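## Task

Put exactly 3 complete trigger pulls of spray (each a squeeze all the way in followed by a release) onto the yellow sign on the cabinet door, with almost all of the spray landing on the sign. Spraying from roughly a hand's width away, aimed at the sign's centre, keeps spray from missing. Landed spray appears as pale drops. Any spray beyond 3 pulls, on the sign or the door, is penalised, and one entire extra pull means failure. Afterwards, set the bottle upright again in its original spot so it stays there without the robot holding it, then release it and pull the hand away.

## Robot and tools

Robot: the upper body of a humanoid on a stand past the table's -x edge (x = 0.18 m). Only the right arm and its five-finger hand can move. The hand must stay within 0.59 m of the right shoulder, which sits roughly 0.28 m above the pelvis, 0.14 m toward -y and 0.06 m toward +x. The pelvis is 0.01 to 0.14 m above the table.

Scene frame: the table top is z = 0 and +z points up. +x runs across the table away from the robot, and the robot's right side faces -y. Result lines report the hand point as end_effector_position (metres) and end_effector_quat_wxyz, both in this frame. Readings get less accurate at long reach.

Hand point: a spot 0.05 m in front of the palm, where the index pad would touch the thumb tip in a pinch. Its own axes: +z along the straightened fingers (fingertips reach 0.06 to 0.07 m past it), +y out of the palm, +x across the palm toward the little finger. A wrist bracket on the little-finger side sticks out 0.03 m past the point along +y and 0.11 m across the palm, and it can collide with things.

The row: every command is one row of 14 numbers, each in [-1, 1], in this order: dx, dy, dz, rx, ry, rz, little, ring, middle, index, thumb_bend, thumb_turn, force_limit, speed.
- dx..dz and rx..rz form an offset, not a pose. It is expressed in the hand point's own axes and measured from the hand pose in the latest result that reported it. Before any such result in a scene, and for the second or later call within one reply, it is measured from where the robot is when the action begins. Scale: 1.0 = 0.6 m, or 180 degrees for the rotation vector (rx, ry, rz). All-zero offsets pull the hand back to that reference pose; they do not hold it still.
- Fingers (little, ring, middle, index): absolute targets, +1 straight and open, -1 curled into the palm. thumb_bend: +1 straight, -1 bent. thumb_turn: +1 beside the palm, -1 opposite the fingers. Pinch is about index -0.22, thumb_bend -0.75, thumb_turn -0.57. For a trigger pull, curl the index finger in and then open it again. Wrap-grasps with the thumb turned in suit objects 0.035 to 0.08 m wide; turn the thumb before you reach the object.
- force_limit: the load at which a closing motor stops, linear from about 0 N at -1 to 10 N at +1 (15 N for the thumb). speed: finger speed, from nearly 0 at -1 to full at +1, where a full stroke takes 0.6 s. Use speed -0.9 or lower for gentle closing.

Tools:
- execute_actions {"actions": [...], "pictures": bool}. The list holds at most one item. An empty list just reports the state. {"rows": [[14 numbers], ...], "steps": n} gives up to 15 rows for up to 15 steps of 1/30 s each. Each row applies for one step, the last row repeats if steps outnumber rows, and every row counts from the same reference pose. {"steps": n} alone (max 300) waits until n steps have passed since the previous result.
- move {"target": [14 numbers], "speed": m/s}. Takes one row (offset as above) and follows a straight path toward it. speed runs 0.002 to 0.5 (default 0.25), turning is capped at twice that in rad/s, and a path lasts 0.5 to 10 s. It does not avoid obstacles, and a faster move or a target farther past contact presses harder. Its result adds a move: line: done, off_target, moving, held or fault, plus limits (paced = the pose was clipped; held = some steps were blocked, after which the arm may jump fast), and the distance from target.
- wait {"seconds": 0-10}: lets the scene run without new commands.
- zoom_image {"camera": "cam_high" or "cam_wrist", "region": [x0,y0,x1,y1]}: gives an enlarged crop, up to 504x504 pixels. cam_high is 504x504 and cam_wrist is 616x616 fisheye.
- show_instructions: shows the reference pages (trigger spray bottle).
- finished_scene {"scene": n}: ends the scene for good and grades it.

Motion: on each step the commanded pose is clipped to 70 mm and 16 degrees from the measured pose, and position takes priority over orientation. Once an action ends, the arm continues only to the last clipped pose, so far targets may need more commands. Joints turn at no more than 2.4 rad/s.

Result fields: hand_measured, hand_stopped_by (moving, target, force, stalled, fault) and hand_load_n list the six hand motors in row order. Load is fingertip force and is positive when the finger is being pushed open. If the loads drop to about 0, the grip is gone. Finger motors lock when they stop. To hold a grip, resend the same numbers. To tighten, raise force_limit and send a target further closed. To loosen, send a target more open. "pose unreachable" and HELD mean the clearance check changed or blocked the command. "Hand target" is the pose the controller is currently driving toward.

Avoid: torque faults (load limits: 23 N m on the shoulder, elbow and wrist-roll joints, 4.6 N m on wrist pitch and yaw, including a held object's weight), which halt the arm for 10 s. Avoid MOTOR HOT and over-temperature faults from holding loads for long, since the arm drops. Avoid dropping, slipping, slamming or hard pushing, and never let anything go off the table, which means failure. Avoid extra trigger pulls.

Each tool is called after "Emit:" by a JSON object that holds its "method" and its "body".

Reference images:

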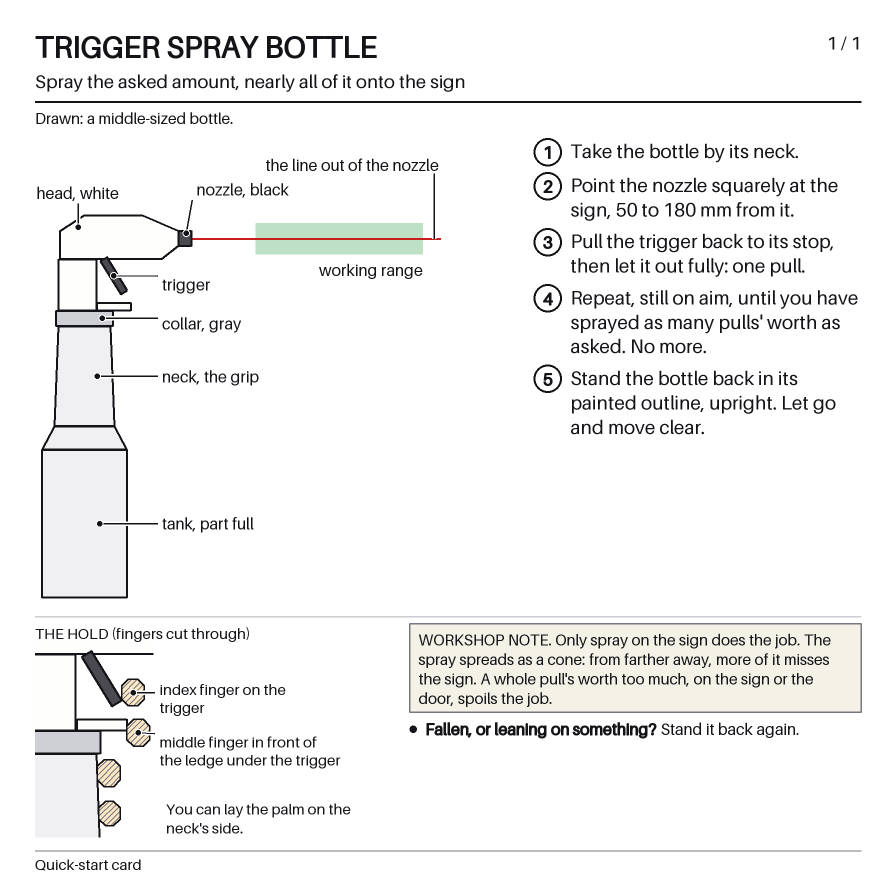

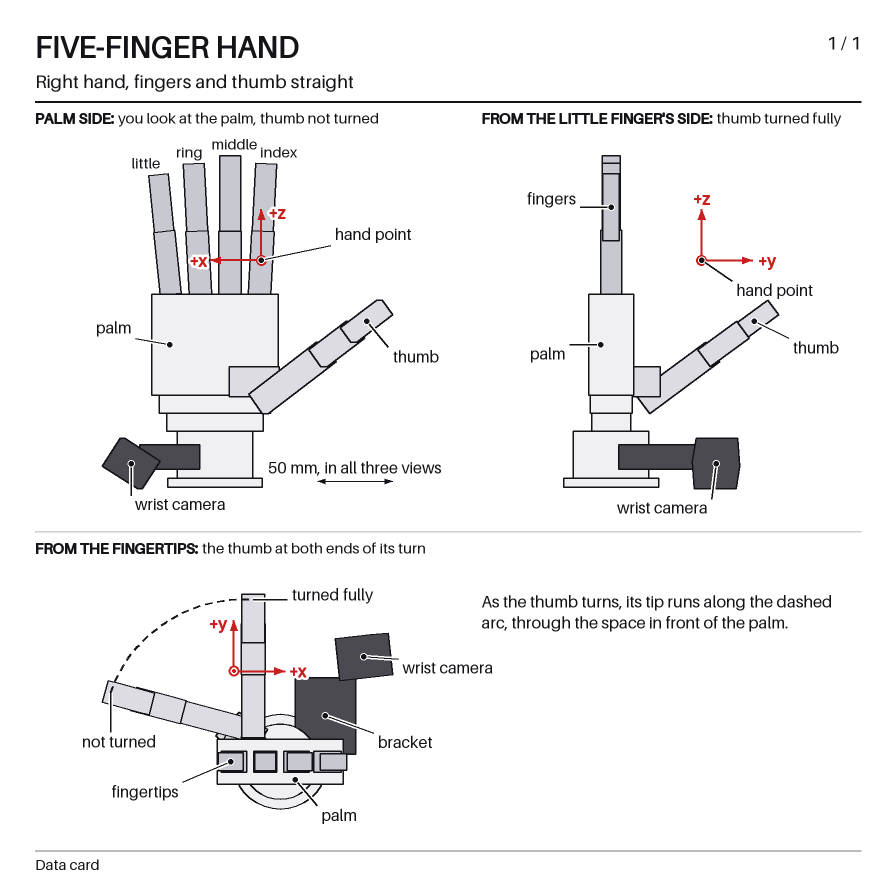

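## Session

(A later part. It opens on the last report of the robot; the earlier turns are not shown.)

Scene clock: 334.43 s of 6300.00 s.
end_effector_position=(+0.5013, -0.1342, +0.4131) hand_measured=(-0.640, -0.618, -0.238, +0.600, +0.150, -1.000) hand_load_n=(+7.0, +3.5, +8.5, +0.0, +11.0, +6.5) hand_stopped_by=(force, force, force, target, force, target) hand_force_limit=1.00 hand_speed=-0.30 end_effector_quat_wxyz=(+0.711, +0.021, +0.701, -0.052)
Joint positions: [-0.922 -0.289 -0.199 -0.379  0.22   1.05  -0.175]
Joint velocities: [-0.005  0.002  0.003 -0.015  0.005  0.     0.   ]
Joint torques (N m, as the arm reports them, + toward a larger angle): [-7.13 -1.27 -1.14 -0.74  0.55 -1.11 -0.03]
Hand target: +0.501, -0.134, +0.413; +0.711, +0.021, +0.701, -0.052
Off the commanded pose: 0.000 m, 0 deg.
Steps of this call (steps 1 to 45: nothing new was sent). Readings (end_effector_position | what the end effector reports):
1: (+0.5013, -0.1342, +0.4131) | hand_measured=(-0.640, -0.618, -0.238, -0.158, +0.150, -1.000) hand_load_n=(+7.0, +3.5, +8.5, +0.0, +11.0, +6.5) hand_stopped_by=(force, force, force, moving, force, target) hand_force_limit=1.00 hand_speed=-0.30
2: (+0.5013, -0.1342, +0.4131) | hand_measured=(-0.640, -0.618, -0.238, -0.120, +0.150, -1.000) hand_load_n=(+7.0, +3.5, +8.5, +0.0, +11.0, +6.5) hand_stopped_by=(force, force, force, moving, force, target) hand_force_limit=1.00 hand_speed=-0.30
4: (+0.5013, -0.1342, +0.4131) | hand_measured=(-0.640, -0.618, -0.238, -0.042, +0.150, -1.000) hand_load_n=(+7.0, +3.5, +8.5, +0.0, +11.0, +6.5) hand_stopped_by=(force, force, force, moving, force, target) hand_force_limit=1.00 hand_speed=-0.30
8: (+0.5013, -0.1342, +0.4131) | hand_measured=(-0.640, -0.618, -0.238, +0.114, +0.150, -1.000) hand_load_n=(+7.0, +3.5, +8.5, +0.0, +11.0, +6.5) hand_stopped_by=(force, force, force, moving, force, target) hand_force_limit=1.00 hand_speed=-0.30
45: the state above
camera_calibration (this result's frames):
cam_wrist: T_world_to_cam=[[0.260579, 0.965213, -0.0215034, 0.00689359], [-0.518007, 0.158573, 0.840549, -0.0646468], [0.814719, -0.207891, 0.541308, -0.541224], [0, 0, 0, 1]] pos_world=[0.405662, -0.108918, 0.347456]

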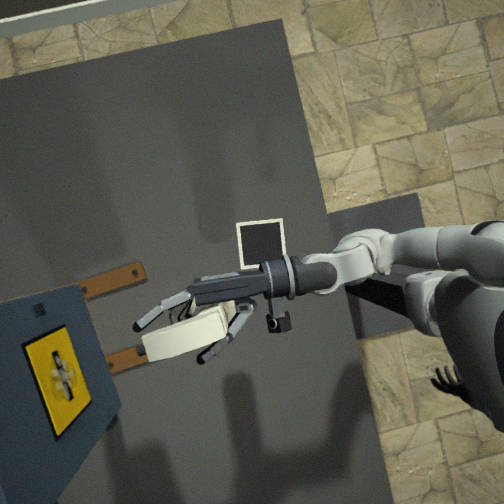

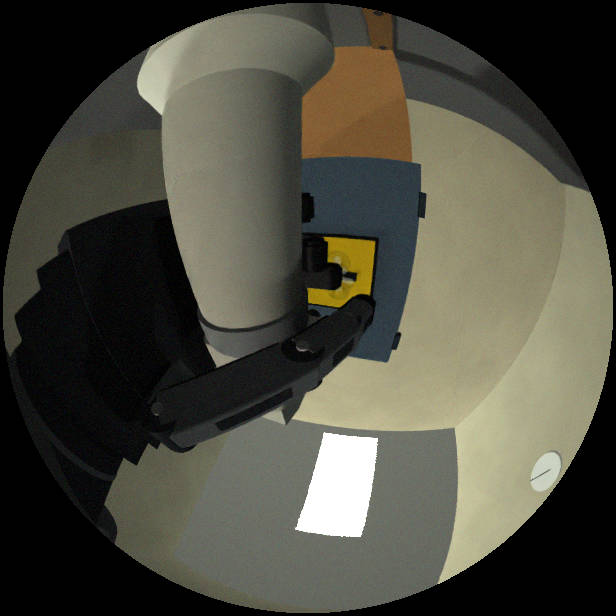

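Pull 1 landed in the centre of the sign. Now pull 2.

Emit:
{"method": "execute_actions", "body": {"actions": [{"rows": [[0, 0, 0, 0, 0, 0, -1, -1, -1, -1, -1, -1, 1.0, -0.3]], "steps": 15}], "pictures": false}}

Emit:
{"method": "execute_actions", "body": {"actions": [{"steps": 45}], "pictures": false}}

Emit:
{"method": "execute_actions", "body": {"actions": [{"rows": [[0, 0, 0, 0, 0, 0, -1, -1, -1, 0.6, -1, -1, 1.0, -0.3]], "steps": 15}], "pictures": false}}

Emit:
{"method": "execute_actions", "body": {"actions": [{"steps": 40}], "pictures": false}}

Emit:
{"method": "execute_actions", "body": {"actions": [{"rows": [[0, 0, 0, 0, 0, 0, -1, -1, -1, -1, -1, -1, 1.0, -0.3]], "steps": 15}], "pictures": false}}

Emit:
{"method": "execute_actions", "body": {"actions": [{"steps": 45}], "pictures": false}}

Emit:
{"method": "execute_actions", "body": {"actions": [{"rows": [[0, 0, 0, 0, 0, 0, -1, -1, -1, 1, -1, -1, 1.0, -0.3]], "steps": 15}], "pictures": false}}

Emit:
{"method": "execute_actions", "body": {"actions": [{"steps": 40}]}}

Scene clock: 347.43 s of 6300.00 s.
end_effector_position=(+0.5013, -0.1342, +0.4131) hand_measured=(-0.640, -0.618, -0.238, +0.138, +0.150, -1.000) hand_load_n=(+7.0, +3.5, +8.5, +0.0, +11.0, +6.5) hand_stopped_by=(force, force, force, moving, force, target) hand_force_limit=1.00 hand_speed=-0.30 end_effector_quat_wxyz=(+0.711, +0.021, +0.701, -0.052)
Joint positions: [-0.922 -0.289 -0.199 -0.379  0.22   1.05  -0.175]
Joint velocities: [-0.003  0.003 -0.009 -0.005  0.003  0.     0.   ]
Joint torques (N m, as the arm reports them, + toward a larger angle): [-7.1  -1.26 -1.05 -0.8   0.52 -1.11 -0.04]
Hand target: +0.501, -0.134, +0.413; +0.711, +0.021, +0.701, -0.052
Off the commanded pose: 0.000 m, 0 deg.
Steps of this call (steps 1 to 90: nothing new was sent; then 9.50 s passed at rest; steps 91 to 105: all 15 steps of this action). Readings (end_effector_position | what the end effector reports):
91: (+0.5013, -0.1342, +0.4131) | hand_measured=(-0.640, -0.618, -0.238, +0.600, +0.150, -1.000) hand_load_n=(+7.0, +3.5, +8.5, +0.0, +11.0, +6.5) hand_stopped_by=(force, force, force, moving, force, target) hand_force_limit=1.00 hand_speed=-0.30
92: (+0.5013, -0.1342, +0.4131) | hand_measured=(-0.640, -0.618, -0.238, +0.600, +0.150, -1.000) hand_load_n=(+7.0, +3.5, +8.5, +0.0, +11.0, +6.5) hand_stopped_by=(force, force, force, moving, force, target) hand_force_limit=1.00 hand_speed=-0.30
94: (+0.5013, -0.1342, +0.4131) | hand_measured=(-0.640, -0.618, -0.238, +0.564, +0.150, -1.000) hand_load_n=(+7.0, +3.5, +8.5, +0.0, +11.0, +6.5) hand_stopped_by=(force, force, force, moving, force, target) hand_force_limit=1.00 hand_speed=-0.30
98: (+0.5013, -0.1342, +0.4131) | hand_measured=(-0.640, -0.618, -0.238, +0.410, +0.150, -1.000) hand_load_n=(+7.0, +3.5, +8.5, +0.0, +11.0, +6.5) hand_stopped_by=(force, force, force, moving, force, target) hand_force_limit=1.00 hand_speed=-0.30
105: the state above

Scene clock: 348.93 s of 6300.00 s.
end_effector_position=(+0.5013, -0.1342, +0.4131) hand_measured=(-0.640, -0.618, -0.238, -0.660, +0.150, -1.000) hand_load_n=(+8.0, +3.5, +7.5, +11.0, +11.0, +6.0) hand_stopped_by=(force, force, force, force, force, target) hand_force_limit=1.00 hand_speed=-0.30 end_effector_quat_wxyz=(+0.711, +0.021, +0.701, -0.052)
Joint positions: [-0.922 -0.289 -0.199 -0.379  0.22   1.05  -0.175]
Joint velocities: [-0.002 -0.014  0.     0.005  0.     0.     0.   ]
Joint torques (N m, as the arm reports them, + toward a larger angle): [-7.05 -1.24 -1.13 -0.75  0.49 -1.09 -0.03]
Hand target: +0.501, -0.134, +0.413; +0.711, +0.021, +0.701, -0.052
Off the commanded pose: 0.000 m, 0 deg.
Steps of this call (steps 1 to 45: nothing new was sent). Readings (end_effector_position | what the end effector reports):
1: (+0.5013, -0.1342, +0.4131) | hand_measured=(-0.640, -0.618, -0.238, +0.098, +0.150, -1.000) hand_load_n=(+7.0, +3.5, +8.5, +0.0, +11.0, +6.5) hand_stopped_by=(force, force, force, moving, force, target) hand_force_limit=1.00 hand_speed=-0.30
2: (+0.5013, -0.1342, +0.4131) | hand_measured=(-0.640, -0.618, -0.238, +0.060, +0.150, -1.000) hand_load_n=(+7.0, +3.5, +8.5, +0.0, +11.0, +6.5) hand_stopped_by=(force, force, force, moving, force, target) hand_force_limit=1.00 hand_speed=-0.30
4: (+0.5013, -0.1342, +0.4131) | hand_measured=(-0.640, -0.618, -0.238, -0.018, +0.150, -1.000) hand_load_n=(+7.0, +3.5, +8.5, +0.0, +11.0, +6.5) hand_stopped_by=(force, force, force, moving, force, target) hand_force_limit=1.00 hand_speed=-0.30
8: (+0.5013, -0.1342, +0.4131) | hand_measured=(-0.640, -0.618, -0.238, -0.174, +0.150, -1.000) hand_load_n=(+7.0, +3.5, +8.5, +0.0, +11.0, +6.5) hand_stopped_by=(force, force, force, moving, force, target) hand_force_limit=1.00 hand_speed=-0.30
45: the state above

Scene clock: 349.43 s of 6300.00 s.
end_effector_position=(+0.5013, -0.1342, +0.4131) hand_measured=(-0.640, -0.618, -0.238, -0.198, +0.150, -1.000) hand_load_n=(+7.0, +3.5, +8.5, +0.0, +11.0, +6.5) hand_stopped_by=(force, force, force, moving, force, target) hand_force_limit=1.00 hand_speed=-0.30 end_effector_quat_wxyz=(+0.711, +0.021, +0.701, -0.052)
Joint positions: [-0.922 -0.289 -0.199 -0.379  0.22   1.05  -0.175]
Joint velocities: [ 0.     0.    -0.012  0.009  0.002  0.     0.   ]
Joint torques (N m, as the arm reports them, + toward a larger angle): [-7.07 -1.32 -1.15 -0.82  0.58 -1.09 -0.01]
Hand target: +0.501, -0.134, +0.413; +0.711, +0.021, +0.701, -0.052
Off the commanded pose: 0.000 m, 0 deg.
Steps of this call (steps 1 to 15: all 15 steps of this action). Readings (end_effector_position | what the end effector reports):
1: (+0.5013, -0.1342, +0.4131) | hand_measured=(-0.640, -0.618, -0.238, -0.660, +0.150, -1.000) hand_load_n=(+8.0, +3.5, +7.5, +11.0, +11.0, +6.0) hand_stopped_by=(force, force, force, moving, force, target) hand_force_limit=1.00 hand_speed=-0.30
2: (+0.5013, -0.1342, +0.4131) | hand_measured=(-0.640, -0.618, -0.238, -0.660, +0.150, -1.000) hand_load_n=(+8.0, +3.5, +7.5, +11.0, +11.0, +6.0) hand_stopped_by=(force, force, force, moving, force, target) hand_force_limit=1.00 hand_speed=-0.30
4: (+0.5013, -0.1342, +0.4131) | hand_measured=(-0.640, -0.618, -0.238, -0.626, +0.150, -1.000) hand_load_n=(+7.5, +3.5, +8.5, +4.5, +11.0, +6.5) hand_stopped_by=(force, force, force, moving, force, target) hand_force_limit=1.00 hand_speed=-0.30
8: (+0.5013, -0.1342, +0.4131) | hand_measured=(-0.640, -0.618, -0.238, -0.470, +0.150, -1.000) hand_load_n=(+7.0, +3.5, +8.5, +1.0, +11.0, +6.5) hand_stopped_by=(force, force, force, moving, force, target) hand_force_limit=1.00 hand_speed=-0.30
15: the state above

Scene clock: 350.77 s of 6300.00 s.
end_effector_position=(+0.5013, -0.1342, +0.4131) hand_measured=(-0.640, -0.618, -0.238, +0.600, +0.150, -1.000) hand_load_n=(+7.0, +3.5, +8.5, +0.0, +11.0, +6.5) hand_stopped_by=(force, force, force, target, force, target) hand_force_limit=1.00 hand_speed=-0.30 end_effector_quat_wxyz=(+0.711, +0.021, +0.701, -0.052)
Joint positions: [-0.922 -0.289 -0.199 -0.379  0.22   1.05  -0.175]
Joint velocities: [ 0.006 -0.003  0.     0.011  0.009  0.     0.   ]
Joint torques (N m, as the arm reports them, + toward a larger angle): [-7.05 -1.24 -1.17 -0.85  0.56 -1.1  -0.02]
Hand target: +0.501, -0.134, +0.413; +0.711, +0.021, +0.701, -0.052
Off the commanded pose: 0.000 m, 0 deg.
Steps of this call (steps 1 to 40: nothing new was sent). Readings (end_effector_position | what the end effector reports):
1: (+0.5013, -0.1342, +0.4131) | hand_measured=(-0.640, -0.618, -0.238, -0.160, +0.150, -1.000) hand_load_n=(+7.0, +3.5, +8.5, +0.0, +11.0, +6.5) hand_stopped_by=(force, force, force, moving, force, target) hand_force_limit=1.00 hand_speed=-0.30
2: (+0.5013, -0.1342, +0.4131) | hand_measured=(-0.640, -0.618, -0.238, -0.120, +0.150, -1.000) hand_load_n=(+7.0, +3.5, +8.5, +0.0, +11.0, +6.5) hand_stopped_by=(force, force, force, moving, force, target) hand_force_limit=1.00 hand_speed=-0.30
4: (+0.5013, -0.1342, +0.4131) | hand_measured=(-0.640, -0.618, -0.238, -0.042, +0.150, -1.000) hand_load_n=(+7.0, +3.5, +8.5, +0.0, +11.0, +6.5) hand_stopped_by=(force, force, force, moving, force, target) hand_force_limit=1.00 hand_speed=-0.30
8: (+0.5013, -0.1342, +0.4131) | hand_measured=(-0.640, -0.618, -0.238, +0.114, +0.150, -1.000) hand_load_n=(+7.0, +3.5, +8.5, +0.0, +11.0, +6.5) hand_stopped_by=(force, force, force, moving, force, target) hand_force_limit=1.00 hand_speed=-0.30
40: the state above

Scene clock: 351.27 s of 6300.00 s.
end_effector_position=(+0.5013, -0.1342, +0.4131) hand_measured=(-0.640, -0.618, -0.238, +0.138, +0.150, -1.000) hand_load_n=(+7.0, +3.5, +8.5, +0.0, +11.0, +6.5) hand_stopped_by=(force, force, force, moving, force, target) hand_force_limit=1.00 hand_speed=-0.30 end_effector_quat_wxyz=(+0.711, +0.021, +0.701, -0.052)
Joint positions: [-0.922 -0.289 -0.199 -0.379  0.22   1.05  -0.175]
Joint velocities: [ 0.     0.002 -0.012  0.    -0.003  0.     0.   ]
Joint torques (N m, as the arm reports them, + toward a larger angle): [-7.13 -1.24 -1.19 -0.82  0.55 -1.1  -0.02]
Hand target: +0.501, -0.134, +0.413; +0.711, +0.021, +0.701, -0.052
Off the commanded pose: 0.000 m, 0 deg.
Steps of this call (steps 1 to 15: all 15 steps of this action). Readings (end_effector_position | what the end effector reports):
1: (+0.5013, -0.1342, +0.4131) | hand_measured=(-0.640, -0.618, -0.238, +0.600, +0.150, -1.000) hand_load_n=(+7.0, +3.5, +8.5, +0.0, +11.0, +6.5) hand_stopped_by=(force, force, force, moving, force, target) hand_force_limit=1.00 hand_speed=-0.30
2: (+0.5013, -0.1342, +0.4131) | hand_measured=(-0.640, -0.618, -0.238, +0.600, +0.150, -1.000) hand_load_n=(+7.0, +3.5, +8.5, +0.0, +11.0, +6.5) hand_stopped_by=(force, force, force, moving, force, target) hand_force_limit=1.00 hand_speed=-0.30
4: (+0.5013, -0.1342, +0.4131) | hand_measured=(-0.640, -0.618, -0.238, +0.564, +0.150, -1.000) hand_load_n=(+7.0, +3.5, +8.5, +0.0, +11.0, +6.5) hand_stopped_by=(force, force, force, moving, force, target) hand_force_limit=1.00 hand_speed=-0.30
8: (+0.5013, -0.1342, +0.4131) | hand_measured=(-0.640, -0.618, -0.238, +0.410, +0.150, -1.000) hand_load_n=(+7.0, +3.5, +8.5, +0.0, +11.0, +6.5) hand_stopped_by=(force, force, force, moving, force, target) hand_force_limit=1.00 hand_speed=-0.30
15: the state above

Scene clock: 352.77 s of 6300.00 s.
end_effector_position=(+0.5013, -0.1342, +0.4131) hand_measured=(-0.640, -0.618, -0.238, -0.660, +0.150, -1.000) hand_load_n=(+8.0, +3.5, +7.5, +11.0, +11.0, +6.0) hand_stopped_by=(force, force, force, force, force, target) hand_force_limit=1.00 hand_speed=-0.30 end_effector_quat_wxyz=(+0.711, +0.021, +0.701, -0.052)
Joint positions: [-0.922 -0.289 -0.199 -0.379  0.22   1.05  -0.175]
Joint velocities: [ 0.     0.002  0.008  0.    -0.008  0.     0.   ]
Joint torques (N m, as the arm reports them, + toward a larger angle): [-7.08 -1.36 -1.14 -0.71  0.51 -1.09 -0.02]
Hand target: +0.501, -0.134, +0.413; +0.711, +0.021, +0.701, -0.052
Off the commanded pose: 0.000 m, 0 deg.
Steps of this call (steps 1 to 45: nothing new was sent). Readings (end_effector_position | what the end effector reports):
1: (+0.5013, -0.1342, +0.4131) | hand_measured=(-0.640, -0.618, -0.238, +0.098, +0.150, -1.000) hand_load_n=(+7.0, +3.5, +8.5, +0.0, +11.0, +6.5) hand_stopped_by=(force, force, force, moving, force, target) hand_force_limit=1.00 hand_speed=-0.30
2: (+0.5013, -0.1342, +0.4131) | hand_measured=(-0.640, -0.618, -0.238, +0.060, +0.150, -1.000) hand_load_n=(+7.0, +3.5, +8.5, +0.0, +11.0, +6.5) hand_stopped_by=(force, force, force, moving, force, target) hand_force_limit=1.00 hand_speed=-0.30
4: (+0.5013, -0.1342, +0.4131) | hand_measured=(-0.640, -0.618, -0.238, -0.018, +0.150, -1.000) hand_load_n=(+7.0, +3.5, +8.5, +0.0, +11.0, +6.5) hand_stopped_by=(force, force, force, moving, force, target) hand_force_limit=1.00 hand_speed=-0.30
8: (+0.5013, -0.1342, +0.4131) | hand_measured=(-0.640, -0.618, -0.238, -0.174, +0.150, -1.000) hand_load_n=(+7.0, +3.5, +8.5, +0.0, +11.0, +6.5) hand_stopped_by=(force, force, force, moving, force, target) hand_force_limit=1.00 hand_speed=-0.30
45: the state above

Scene clock: 353.27 s of 6300.00 s.
end_effector_position=(+0.5013, -0.1342, +0.4131) hand_measured=(-0.640, -0.618, -0.238, -0.198, +0.150, -1.000) hand_load_n=(+7.0, +3.5, +8.5, +0.0, +11.0, +6.5) hand_stopped_by=(force, force, force, moving, force, target) hand_force_limit=1.00 hand_speed=-0.30 end_effector_quat_wxyz=(+0.711, +0.021, +0.701, -0.052)
Joint positions: [-0.922 -0.289 -0.199 -0.379  0.22   1.05  -0.175]
Joint velocities: [-0.006  0.006  0.011  0.    -0.003  0.     0.   ]
Joint torques (N m, as the arm reports them, + toward a larger angle): [-7.02 -1.32 -1.14 -0.74  0.57 -1.1  -0.03]
Hand target: +0.501, -0.134, +0.413; +0.711, +0.021, +0.701, -0.052
Off the commanded pose: 0.000 m, 0 deg.
Steps of this call (steps 1 to 15: all 15 steps of this action). Readings (end_effector_position | what the end effector reports):
1: (+0.5013, -0.1342, +0.4131) | hand_measured=(-0.640, -0.618, -0.238, -0.660, +0.150, -1.000) hand_load_n=(+8.0, +3.5, +7.5, +11.0, +11.0, +6.0) hand_stopped_by=(force, force, force, moving, force, target) hand_force_limit=1.00 hand_speed=-0.30
2: (+0.5013, -0.1342, +0.4131) | hand_measured=(-0.640, -0.618, -0.238, -0.660, +0.150, -1.000) hand_load_n=(+8.0, +3.5, +7.5, +11.0, +11.0, +6.0) hand_stopped_by=(force, force, force, moving, force, target) hand_force_limit=1.00 hand_speed=-0.30
4: (+0.5013, -0.1342, +0.4131) | hand_measured=(-0.640, -0.618, -0.238, -0.626, +0.150, -1.000) hand_load_n=(+7.5, +3.5, +8.0, +4.5, +11.0, +6.5) hand_stopped_by=(force, force, force, moving, force, target) hand_force_limit=1.00 hand_speed=-0.30
8: (+0.5013, -0.1342, +0.4131) | hand_measured=(-0.640, -0.618, -0.238, -0.470, +0.150, -1.000) hand_load_n=(+7.0, +3.5, +8.5, +1.0, +11.0, +6.5) hand_stopped_by=(force, force, force, moving, force, target) hand_force_limit=1.00 hand_speed=-0.30
15: the state above

Scene clock: 354.60 s of 6300.00 s.
end_effector_position=(+0.5013, -0.1342, +0.4131) hand_measured=(-0.640, -0.618, -0.238, +1.000, +0.150, -1.000) hand_load_n=(+7.0, +3.5, +8.5, +0.0, +11.0, +6.5) hand_stopped_by=(force, force, force, target, force, target) hand_force_limit=1.00 hand_speed=-0.30 end_effector_quat_wxyz=(+0.711, +0.021, +0.701, -0.052)
Joint positions: [-0.922 -0.289 -0.199 -0.379  0.22   1.05  -0.175]
Joint velocities: [-0.002  0.     0.003  0.    -0.003  0.     0.   ]
Joint torques (N m, as the arm reports them, + toward a larger angle): [-7.11 -1.38 -1.17 -0.77  0.55 -1.1  -0.02]
Hand target: +0.501, -0.134, +0.413; +0.711, +0.021, +0.701, -0.052
Off the commanded pose: 0.000 m, 0 deg.
Steps of this call (steps 1 to 40: nothing new was sent). Readings (end_effector_position | what the end effector reports):
1: (+0.5013, -0.1342, +0.4131) | hand_measured=(-0.640, -0.618, -0.238, -0.160, +0.150, -1.000) hand_load_n=(+7.0, +3.5, +8.5, +0.0, +11.0, +6.5) hand_stopped_by=(force, force, force, moving, force, target) hand_force_limit=1.00 hand_speed=-0.30
2: (+0.5013, -0.1342, +0.4131) | hand_measured=(-0.640, -0.618, -0.238, -0.120, +0.150, -1.000) hand_load_n=(+7.0, +3.5, +8.5, +0.0, +11.0, +6.5) hand_stopped_by=(force, force, force, moving, force, target) hand_force_limit=1.00 hand_speed=-0.30
4: (+0.5013, -0.1342, +0.4131) | hand_measured=(-0.640, -0.618, -0.238, -0.042, +0.150, -1.000) hand_load_n=(+7.0, +3.5, +8.5, +0.0, +11.0, +6.5) hand_stopped_by=(force, force, force, moving, force, target) hand_force_limit=1.00 hand_speed=-0.30
8: (+0.5013, -0.1342, +0.4131) | hand_measured=(-0.640, -0.618, -0.238, +0.114, +0.150, -1.000) hand_load_n=(+7.0, +3.5, +8.5, +0.0, +11.0, +6.5) hand_stopped_by=(force, force, force, moving, force, target) hand_force_limit=1.00 hand_speed=-0.30
40: the state above
camera_calibration (this result's frames):
cam_wrist: T_world_to_cam=[[0.260579, 0.965213, -0.0215033, 0.0068936], [-0.518007, 0.158573, 0.840549, -0.0646468], [0.814719, -0.20789, 0.541308, -0.541224], [0, 0, 0, 1]] pos_world=[0.405662, -0.108918, 0.347456]

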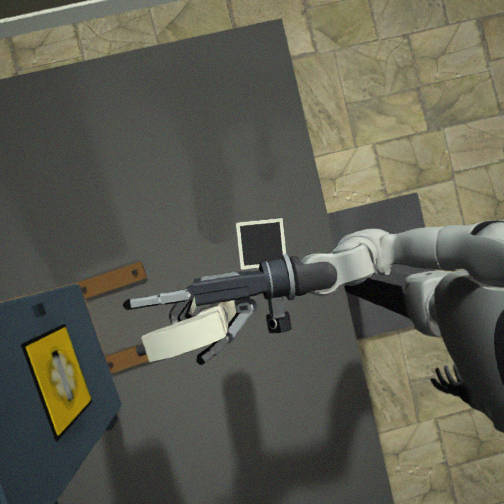

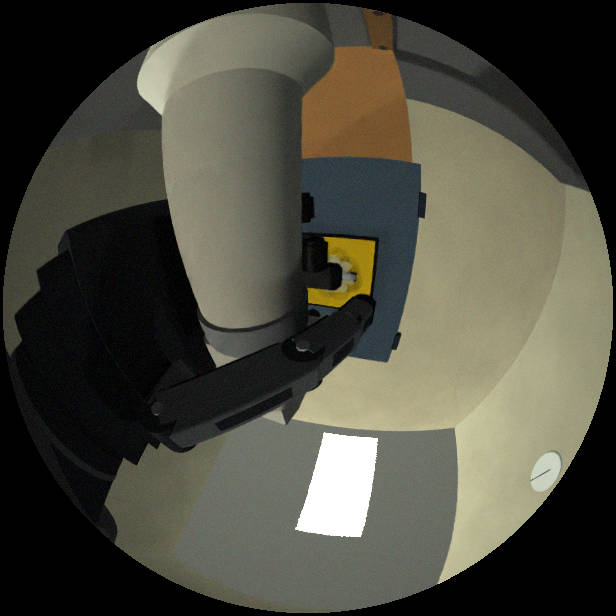

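Emit:
{"method": "move", "body": {"target": [0.254, -0.1167, -0.195, 0.0067, 0.0043, 0.0065, -1, -1, -1, 1, -1, -1, 1.0, -0.3], "speed": 0.25}}

Scene clock: 380.40 s of 6300.00 s.
end_effector_position=(+0.3833, -0.1834, +0.2568) hand_measured=(-0.640, -0.618, -0.238, +1.000, +0.150, -1.000) hand_load_n=(+7.0, +3.5, +8.5, +0.0, +11.0, +6.5) hand_stopped_by=(force, force, force, target, force, target) hand_force_limit=1.00 hand_speed=-0.30 end_effector_quat_wxyz=(+0.704, +0.030, +0.709, -0.031)
Joint positions: [ 0.021 -0.141 -0.278 -0.405  0.208  0.182  0.147]
Joint velocities: [-0.005  0.006 -0.005 -0.002  0.009  0.     0.   ]
Joint torques (N m, as the arm reports them, + toward a larger angle): [-2.49 -0.88 -1.14 -1.42  0.79 -1.1   0.09]
Hand target: +0.383, -0.183, +0.256; +0.704, +0.030, +0.709, -0.030
Off the commanded pose: 0.017 m, 3 deg.
After step 90, 21.40 s passed at rest.
move: off_target
camera_calibration (this result's frames):
cam_wrist: T_world_to_cam=[[0.244159, 0.969587, 0.0169316, 0.0789712], [-0.504381, 0.11206, 0.856179, -0.00430258], [0.828243, -0.217583, 0.516402, -0.371276], [0, 0, 0, 1]] pos_world=[0.286055, -0.156871, 0.194074]

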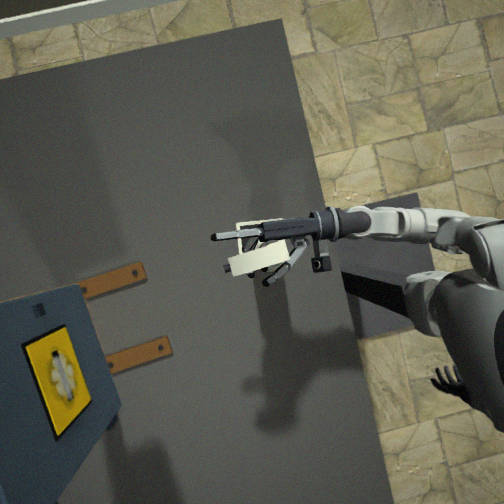

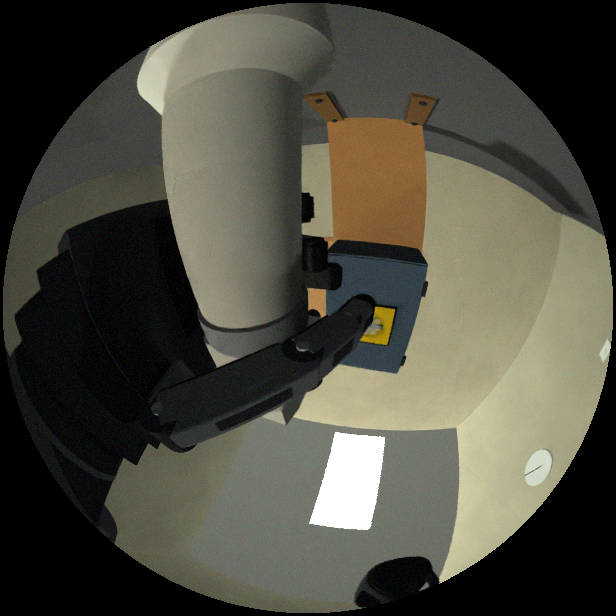

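Emit:
{"method": "move", "body": {"target": [0.0231, -0.0256, -0.004, 0.0122, -0.0032, -0.0066, -1, -1, -1, 1, -1, -1, 1.0, -0.3], "speed": 0.08}}

Emit:
{"method": "zoom_image", "body": {"camera": "cam_high", "region": [190, 180, 370, 310]}}

Scene clock: 391.93 s of 6300.00 s.
end_effector_position=(+0.3800, -0.1979, +0.2436) hand_measured=(-0.640, -0.618, -0.238, +1.000, +0.150, -1.000) hand_load_n=(+7.0, +3.5, +8.5, +0.0, +11.0, +6.5) hand_stopped_by=(force, force, force, target, force, target) hand_force_limit=1.00 hand_speed=-0.30 end_effector_quat_wxyz=(+0.707, +0.038, +0.705, -0.050)
Joint positions: [ 0.036 -0.141 -0.294 -0.299  0.2    0.054  0.151]
Joint velocities: [-0.012  0.003 -0.006  0.005  0.012 -0.002  0.   ]
Joint torques (N m, as the arm reports them, + toward a larger angle): [-2.35 -1.06 -1.19 -1.35  0.61 -1.15 -0.02]
Hand target: +0.380, -0.198, +0.243; +0.706, +0.037, +0.705, -0.051
Off the commanded pose: 0.001 m, 0 deg.
After step 90, 7.77 s passed at rest.
move: done
camera_calibration (this result's frames):
cam_wrist: T_world_to_cam=[[0.279625, 0.960104, 0.00328827, 0.0819894], [-0.507856, 0.145002, 0.849151, 0.016518], [0.814796, -0.239114, 0.528141, -0.366909], [0, 0, 0, 1]] pos_world=[0.284418, -0.168846, 0.179483]

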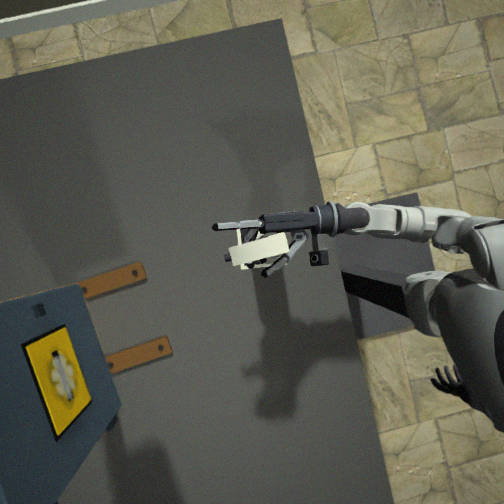

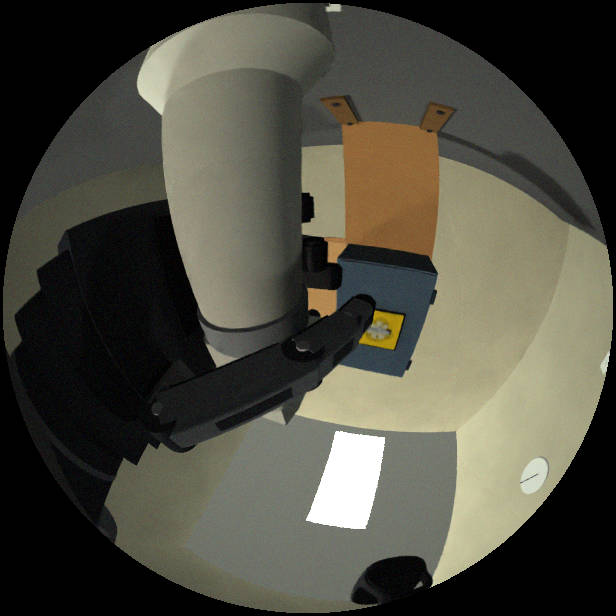

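Region (190, 180, 370, 310) of cam_high's 504x504 image, scaled by 2.800, with more detail than that image has.

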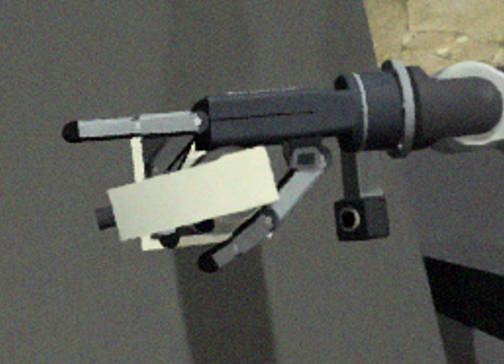

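Emit:
{"method": "move", "body": {"target": [0.0228, 0, 0, 0, 0, 0, -1, -1, -1, 1, -1, -1, 1.0, -0.3], "speed": 0.03}}

Emit:
{"method": "execute_actions", "body": {"actions": [{"rows": [[0, 0, 0, 0, 0, 0, 1, 1, 1, 1, 1, -1, 0, -0.2]], "steps": 15}], "pictures": false}}

Emit:
{"method": "wait", "body": {"seconds": 1.5}}

Scene clock: 397.73 s of 6300.00 s.
end_effector_position=(+0.3799, -0.1993, +0.2302) hand_measured=(-0.640, -0.618, -0.238, +1.000, +0.150, -1.000) hand_load_n=(+7.0, +3.5, +8.5, +0.0, +11.0, +6.5) hand_stopped_by=(force, force, force, target, force, target) hand_force_limit=1.00 hand_speed=-0.30 end_effector_quat_wxyz=(+0.707, +0.039, +0.705, -0.050)
Joint positions: [ 0.031 -0.137 -0.285 -0.201  0.193 -0.038  0.159]
Joint velocities: [-0.011 -0.02   0.017  0.    -0.003 -0.006  0.   ]
Joint torques (N m, as the arm reports them, + toward a larger angle): [-2.56 -0.97 -1.06 -1.36  0.67 -1.13  0.  ]
Hand target: +0.380, -0.198, +0.230; +0.707, +0.037, +0.705, -0.049
Off the commanded pose: 0.001 m, 0 deg.
After step 90, 2.07 s passed at rest.
move: done
camera_calibration (this result's frames):
cam_wrist: T_world_to_cam=[[0.282404, 0.959283, 0.00483826, 0.0818802], [-0.506971, 0.144962, 0.849686, 0.027593], [0.814388, -0.242408, 0.527267, -0.360352], [0, 0, 0, 1]] pos_world=[0.284332, -0.169898, 0.16616]

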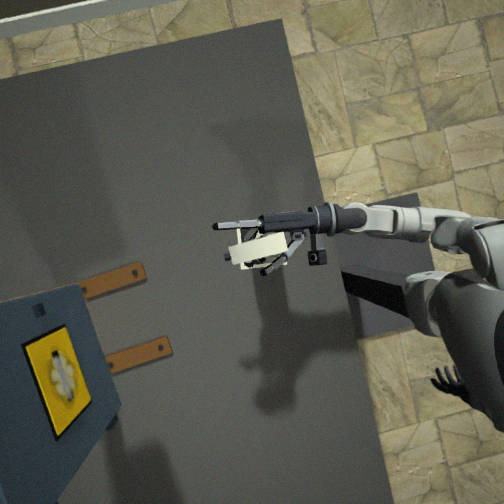

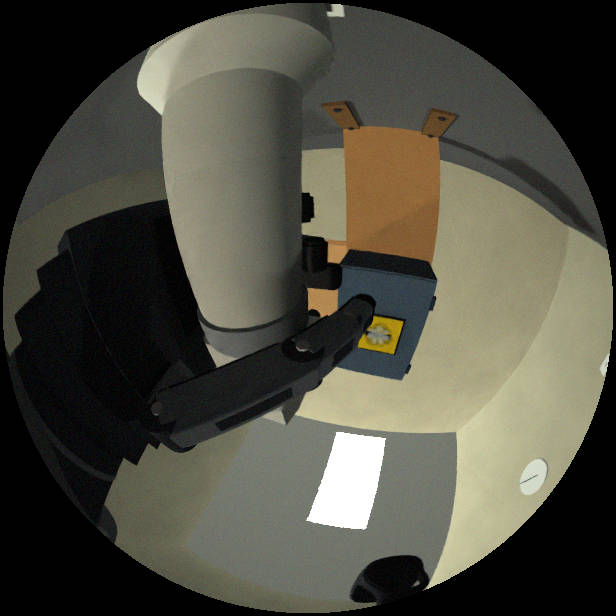

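Scene clock: 398.23 s of 6300.00 s.
end_effector_position=(+0.3801, -0.1989, +0.2321) hand_measured=(-0.112, -0.090, +0.288, +1.000, +0.478, -1.000) hand_load_n=(+0.0, +0.0, +0.0, +0.0, +0.0, +0.0) hand_stopped_by=(moving, moving, moving, target, moving, target) hand_force_limit=0.00 hand_speed=-0.20 end_effector_quat_wxyz=(+0.709, +0.039, +0.703, -0.050)
Joint positions: [ 0.029 -0.137 -0.285 -0.204  0.193 -0.041  0.159]
Joint velocities: [0.002 0.003 0.    0.012 0.003 0.    0.   ]
Joint torques (N m, as the arm reports them, + toward a larger angle): [-1.57 -0.94 -1.22 -0.92  0.61 -0.68 -0.02]
Hand target: +0.380, -0.199, +0.230; +0.707, +0.039, +0.705, -0.050
Off the commanded pose: 0.002 m, 0 deg.
Steps of this call (steps 1 to 15: all 15 steps of this action). Readings (end_effector_position | what the end effector reports):
1: (+0.3799, -0.1993, +0.2302) | hand_measured=(-0.640, -0.618, -0.238, +1.000, +0.150, -1.000) hand_load_n=(+7.0, +3.5, +8.5, +0.0, +11.0, +6.5) hand_stopped_by=(moving, moving, moving, target, moving, target) hand_force_limit=0.00 hand_speed=-0.20
2: (+0.3799, -0.1993, +0.2302) | hand_measured=(-0.640, -0.618, -0.238, +1.000, +0.150, -1.000) hand_load_n=(+7.0, +3.5, +8.5, +0.0, +11.0, +6.5) hand_stopped_by=(moving, moving, moving, target, moving, target) hand_force_limit=0.00 hand_speed=-0.20
4: (+0.3799, -0.1992, +0.2308) | hand_measured=(-0.600, -0.578, -0.200, +1.000, +0.172, -1.000) hand_load_n=(+0.0, +0.0, +2.5, +0.0, +5.5, +2.5) hand_stopped_by=(moving, moving, moving, target, moving, target) hand_force_limit=0.00 hand_speed=-0.20
8: (+0.3802, -0.1989, +0.2324) | hand_measured=(-0.422, -0.400, -0.022, +1.000, +0.280, -1.000) hand_load_n=(+0.0, +0.0, +0.0, +0.0, +0.0, +0.0) hand_stopped_by=(moving, moving, moving, target, moving, target) hand_force_limit=0.00 hand_speed=-0.20
15: the state above

Scene clock: 399.73 s of 6300.00 s.
end_effector_position=(+0.3801, -0.1989, +0.2319) hand_measured=(+1.000, +1.000, +1.000, +1.000, +1.000, -1.000) hand_load_n=(+0.0, +0.0, +0.0, +0.0, +0.0, +0.0) hand_stopped_by=(target, target, target, target, target, target) hand_force_limit=0.00 hand_speed=-0.20 end_effector_quat_wxyz=(+0.709, +0.039, +0.703, -0.050)
Joint positions: [ 0.03  -0.137 -0.285 -0.204  0.193 -0.041  0.159]
Joint velocities: [-0.006 -0.003 -0.012  0.    -0.005  0.     0.   ]
Joint torques (N m, as the arm reports them, + toward a larger angle): [-1.62 -0.96 -1.19 -0.93  0.61 -0.68 -0.01]
Hand target: +0.380, -0.199, +0.230; +0.707, +0.039, +0.705, -0.050
Off the commanded pose: 0.002 m, 0 deg.
Steps of this call (steps 1 to 45: nothing new was sent). Readings (end_effector_position | what the end effector reports):
1: (+0.3801, -0.1989, +0.2320) | hand_measured=(-0.066, -0.044, +0.334, +1.000, +0.506, -1.000) hand_load_n=(+0.0, +0.0, +0.0, +0.0, +0.0, +0.0) hand_stopped_by=(moving, moving, moving, target, moving, target) hand_force_limit=0.00 hand_speed=-0.20
2: (+0.3801, -0.1989, +0.2320) | hand_measured=(-0.022, +0.000, +0.378, +1.000, +0.534, -1.000) hand_load_n=(+0.0, +0.0, +0.0, +0.0, +0.0, +0.0) hand_stopped_by=(moving, moving, moving, target, moving, target) hand_force_limit=0.00 hand_speed=-0.20
4: (+0.3801, -0.1989, +0.2320) | hand_measured=(+0.066, +0.088, +0.468, +1.000, +0.590, -1.000) hand_load_n=(+0.0, +0.0, +0.0, +0.0, +0.0, +0.0) hand_stopped_by=(moving, moving, moving, target, moving, target) hand_force_limit=0.00 hand_speed=-0.20
8: (+0.3801, -0.1989, +0.2319) | hand_measured=(+0.244, +0.266, +0.644, +1.000, +0.702, -1.000) hand_load_n=(+0.0, +0.0, +0.0, +0.0, +0.0, +0.0) hand_stopped_by=(moving, moving, moving, target, moving, target) hand_force_limit=0.00 hand_speed=-0.20
45: the state above
camera_calibration (this result's frames):
cam_wrist: T_world_to_cam=[[0.281328, 0.959597, 0.00534584, 0.0817834], [-0.511825, 0.145336, 0.846707, 0.0287674], [0.811721, -0.240938, 0.532032, -0.36111], [0, 0, 0, 1]] pos_world=[0.284836, -0.169665, 0.167327]

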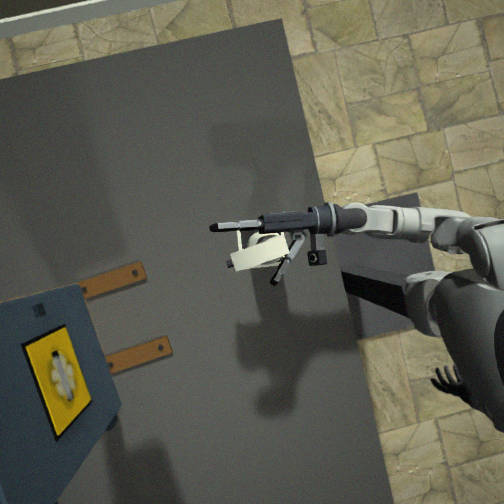

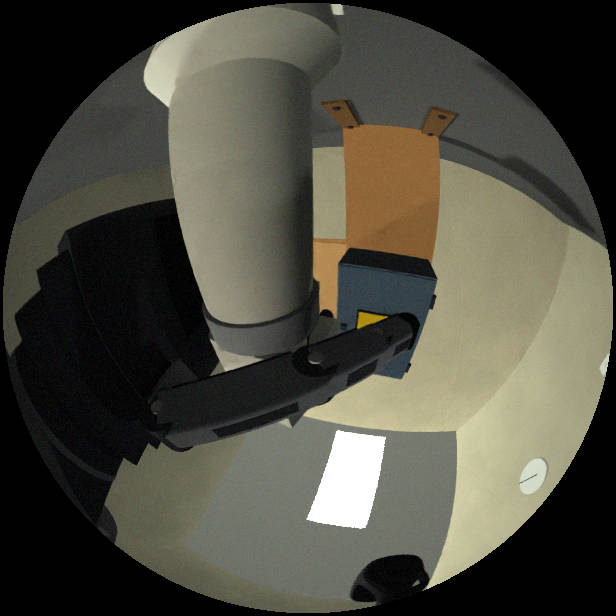

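Emit:
{"method": "move", "body": {"target": [0, -0.025, -0.19, 0, 0, 0, 1, 1, 1, 1, 1, -1, 0, -0.2], "speed": 0.15}}

Emit:
{"method": "zoom_image", "body": {"camera": "cam_high", "region": [190, 180, 330, 320]}}

Scene clock: 404.87 s of 6300.00 s.
end_effector_position=(+0.2663, -0.1943, +0.2277) hand_measured=(+1.000, +1.000, +1.000, +1.000, +1.000, -1.000) hand_load_n=(+0.0, +0.0, +0.0, +0.0, +0.0, +0.0) hand_stopped_by=(target, target, target, target, target, target) hand_force_limit=0.00 hand_speed=-0.20 end_effector_quat_wxyz=(+0.714, +0.037, +0.699, -0.034)
Joint positions: [ 0.531 -0.035 -0.285 -0.313  0.325 -0.405  0.371]
Joint velocities: [ 0.003  0.006  0.    -0.003 -0.002 -0.006  0.   ]
Joint torques (N m, as the arm reports them, + toward a larger angle): [ 1.3  -0.33 -1.3  -0.71  0.81 -0.78  0.1 ]
Hand target: +0.266, -0.195, +0.228; +0.714, +0.040, +0.698, -0.033
Off the commanded pose: 0.006 m, 2 deg.
joint sent to its limit — the command would take joint 1 (shoulder pitch) past its upper limit and joint 2 (shoulder roll) past its upper limit, so those joints were sent only as far as their limits.
After step 90, 0.97 s passed at rest.
move: off_target
camera_calibration (this result's frames):
cam_wrist: T_world_to_cam=[[0.257901, 0.965771, 0.0277948, 0.111738], [-0.526742, 0.116429, 0.842014, -0.0271536], [0.809956, -0.231797, 0.53874, -0.264652], [0, 0, 0, 1]] pos_world=[0.171236, -0.166097, 0.162337]

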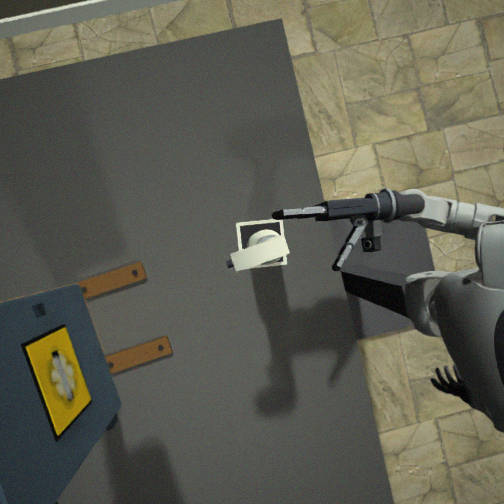

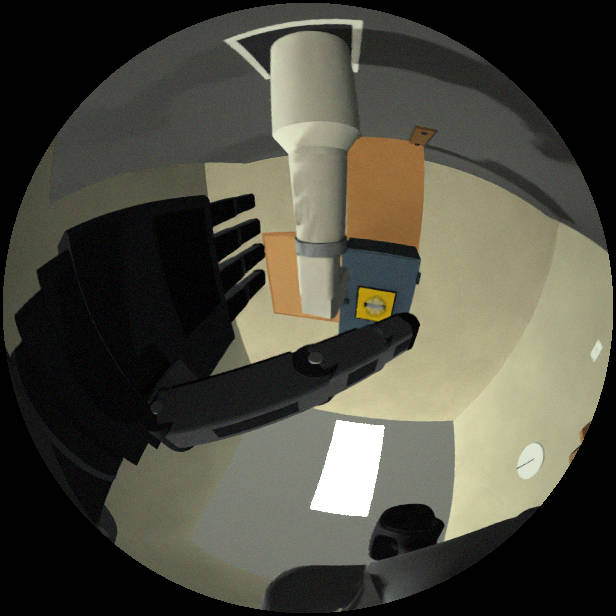

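Region (190, 180, 330, 320) of cam_high's 504x504 image, scaled by 3.600, with more detail than that image has.

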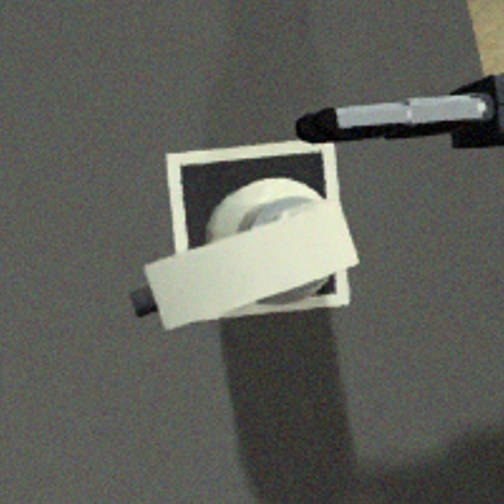

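Emit:
{"method": "move", "body": {"target": [0, -0.15, 0, 0, 0, 0, 1, 1, 1, 1, 1, -1, 0, -0.2], "speed": 0.3}}

Emit:
{"method": "finished_scene", "body": {"scene": 1}}

Scene clock: 413.03 s of 6300.00 s.
end_effector_position=(+0.2556, -0.2846, +0.2253) hand_measured=(+1.000, +1.000, +1.000, +1.000, +1.000, -1.000) hand_load_n=(+0.0, +0.0, +0.0, +0.0, +0.0, +0.0) hand_stopped_by=(target, target, target, target, target, target) hand_force_limit=0.00 hand_speed=-0.20 end_effector_quat_wxyz=(+0.709, +0.037, +0.703, -0.035)
Joint positions: [ 0.43  -0.31  -0.52   0.017  0.66  -0.417  0.613]
Joint velocities: [-0.011  0.     0.    -0.006 -0.006  0.     0.007]
Joint torques (N m, as the arm reports them, + toward a larger angle): [ 1.1  -1.68 -2.44 -0.27  1.   -0.71  0.1 ]
Hand target: +0.256, -0.285, +0.226; +0.711, +0.038, +0.701, -0.035
Off the commanded pose: 0.003 m, 1 deg.
After step 90, 4.33 s passed at rest.
move: done
camera_calibration (this result's frames):
cam_wrist: T_world_to_cam=[[0.258886, 0.965628, 0.023252, 0.202435], [-0.516136, 0.117949, 0.848346, -0.023965], [0.816444, -0.231626, 0.528931, -0.275029], [0, 0, 0, 1]] pos_world=[0.159769, -0.256354, 0.161095]

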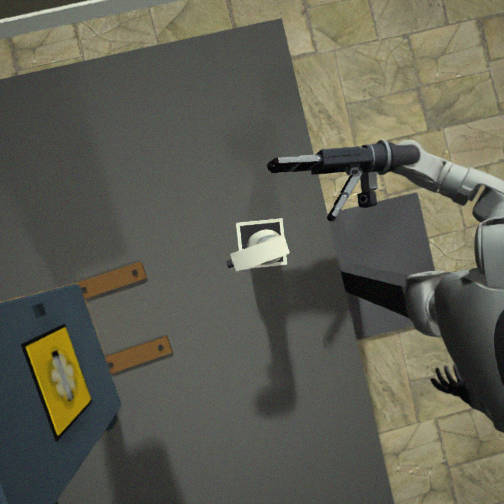

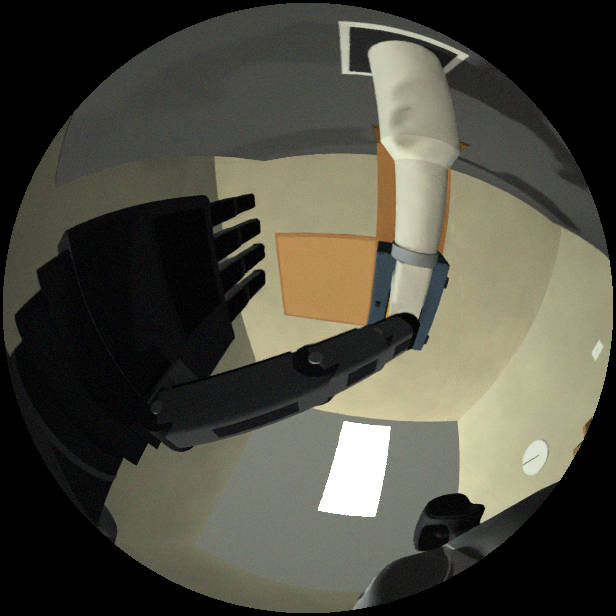

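The scene is finished: the task was done.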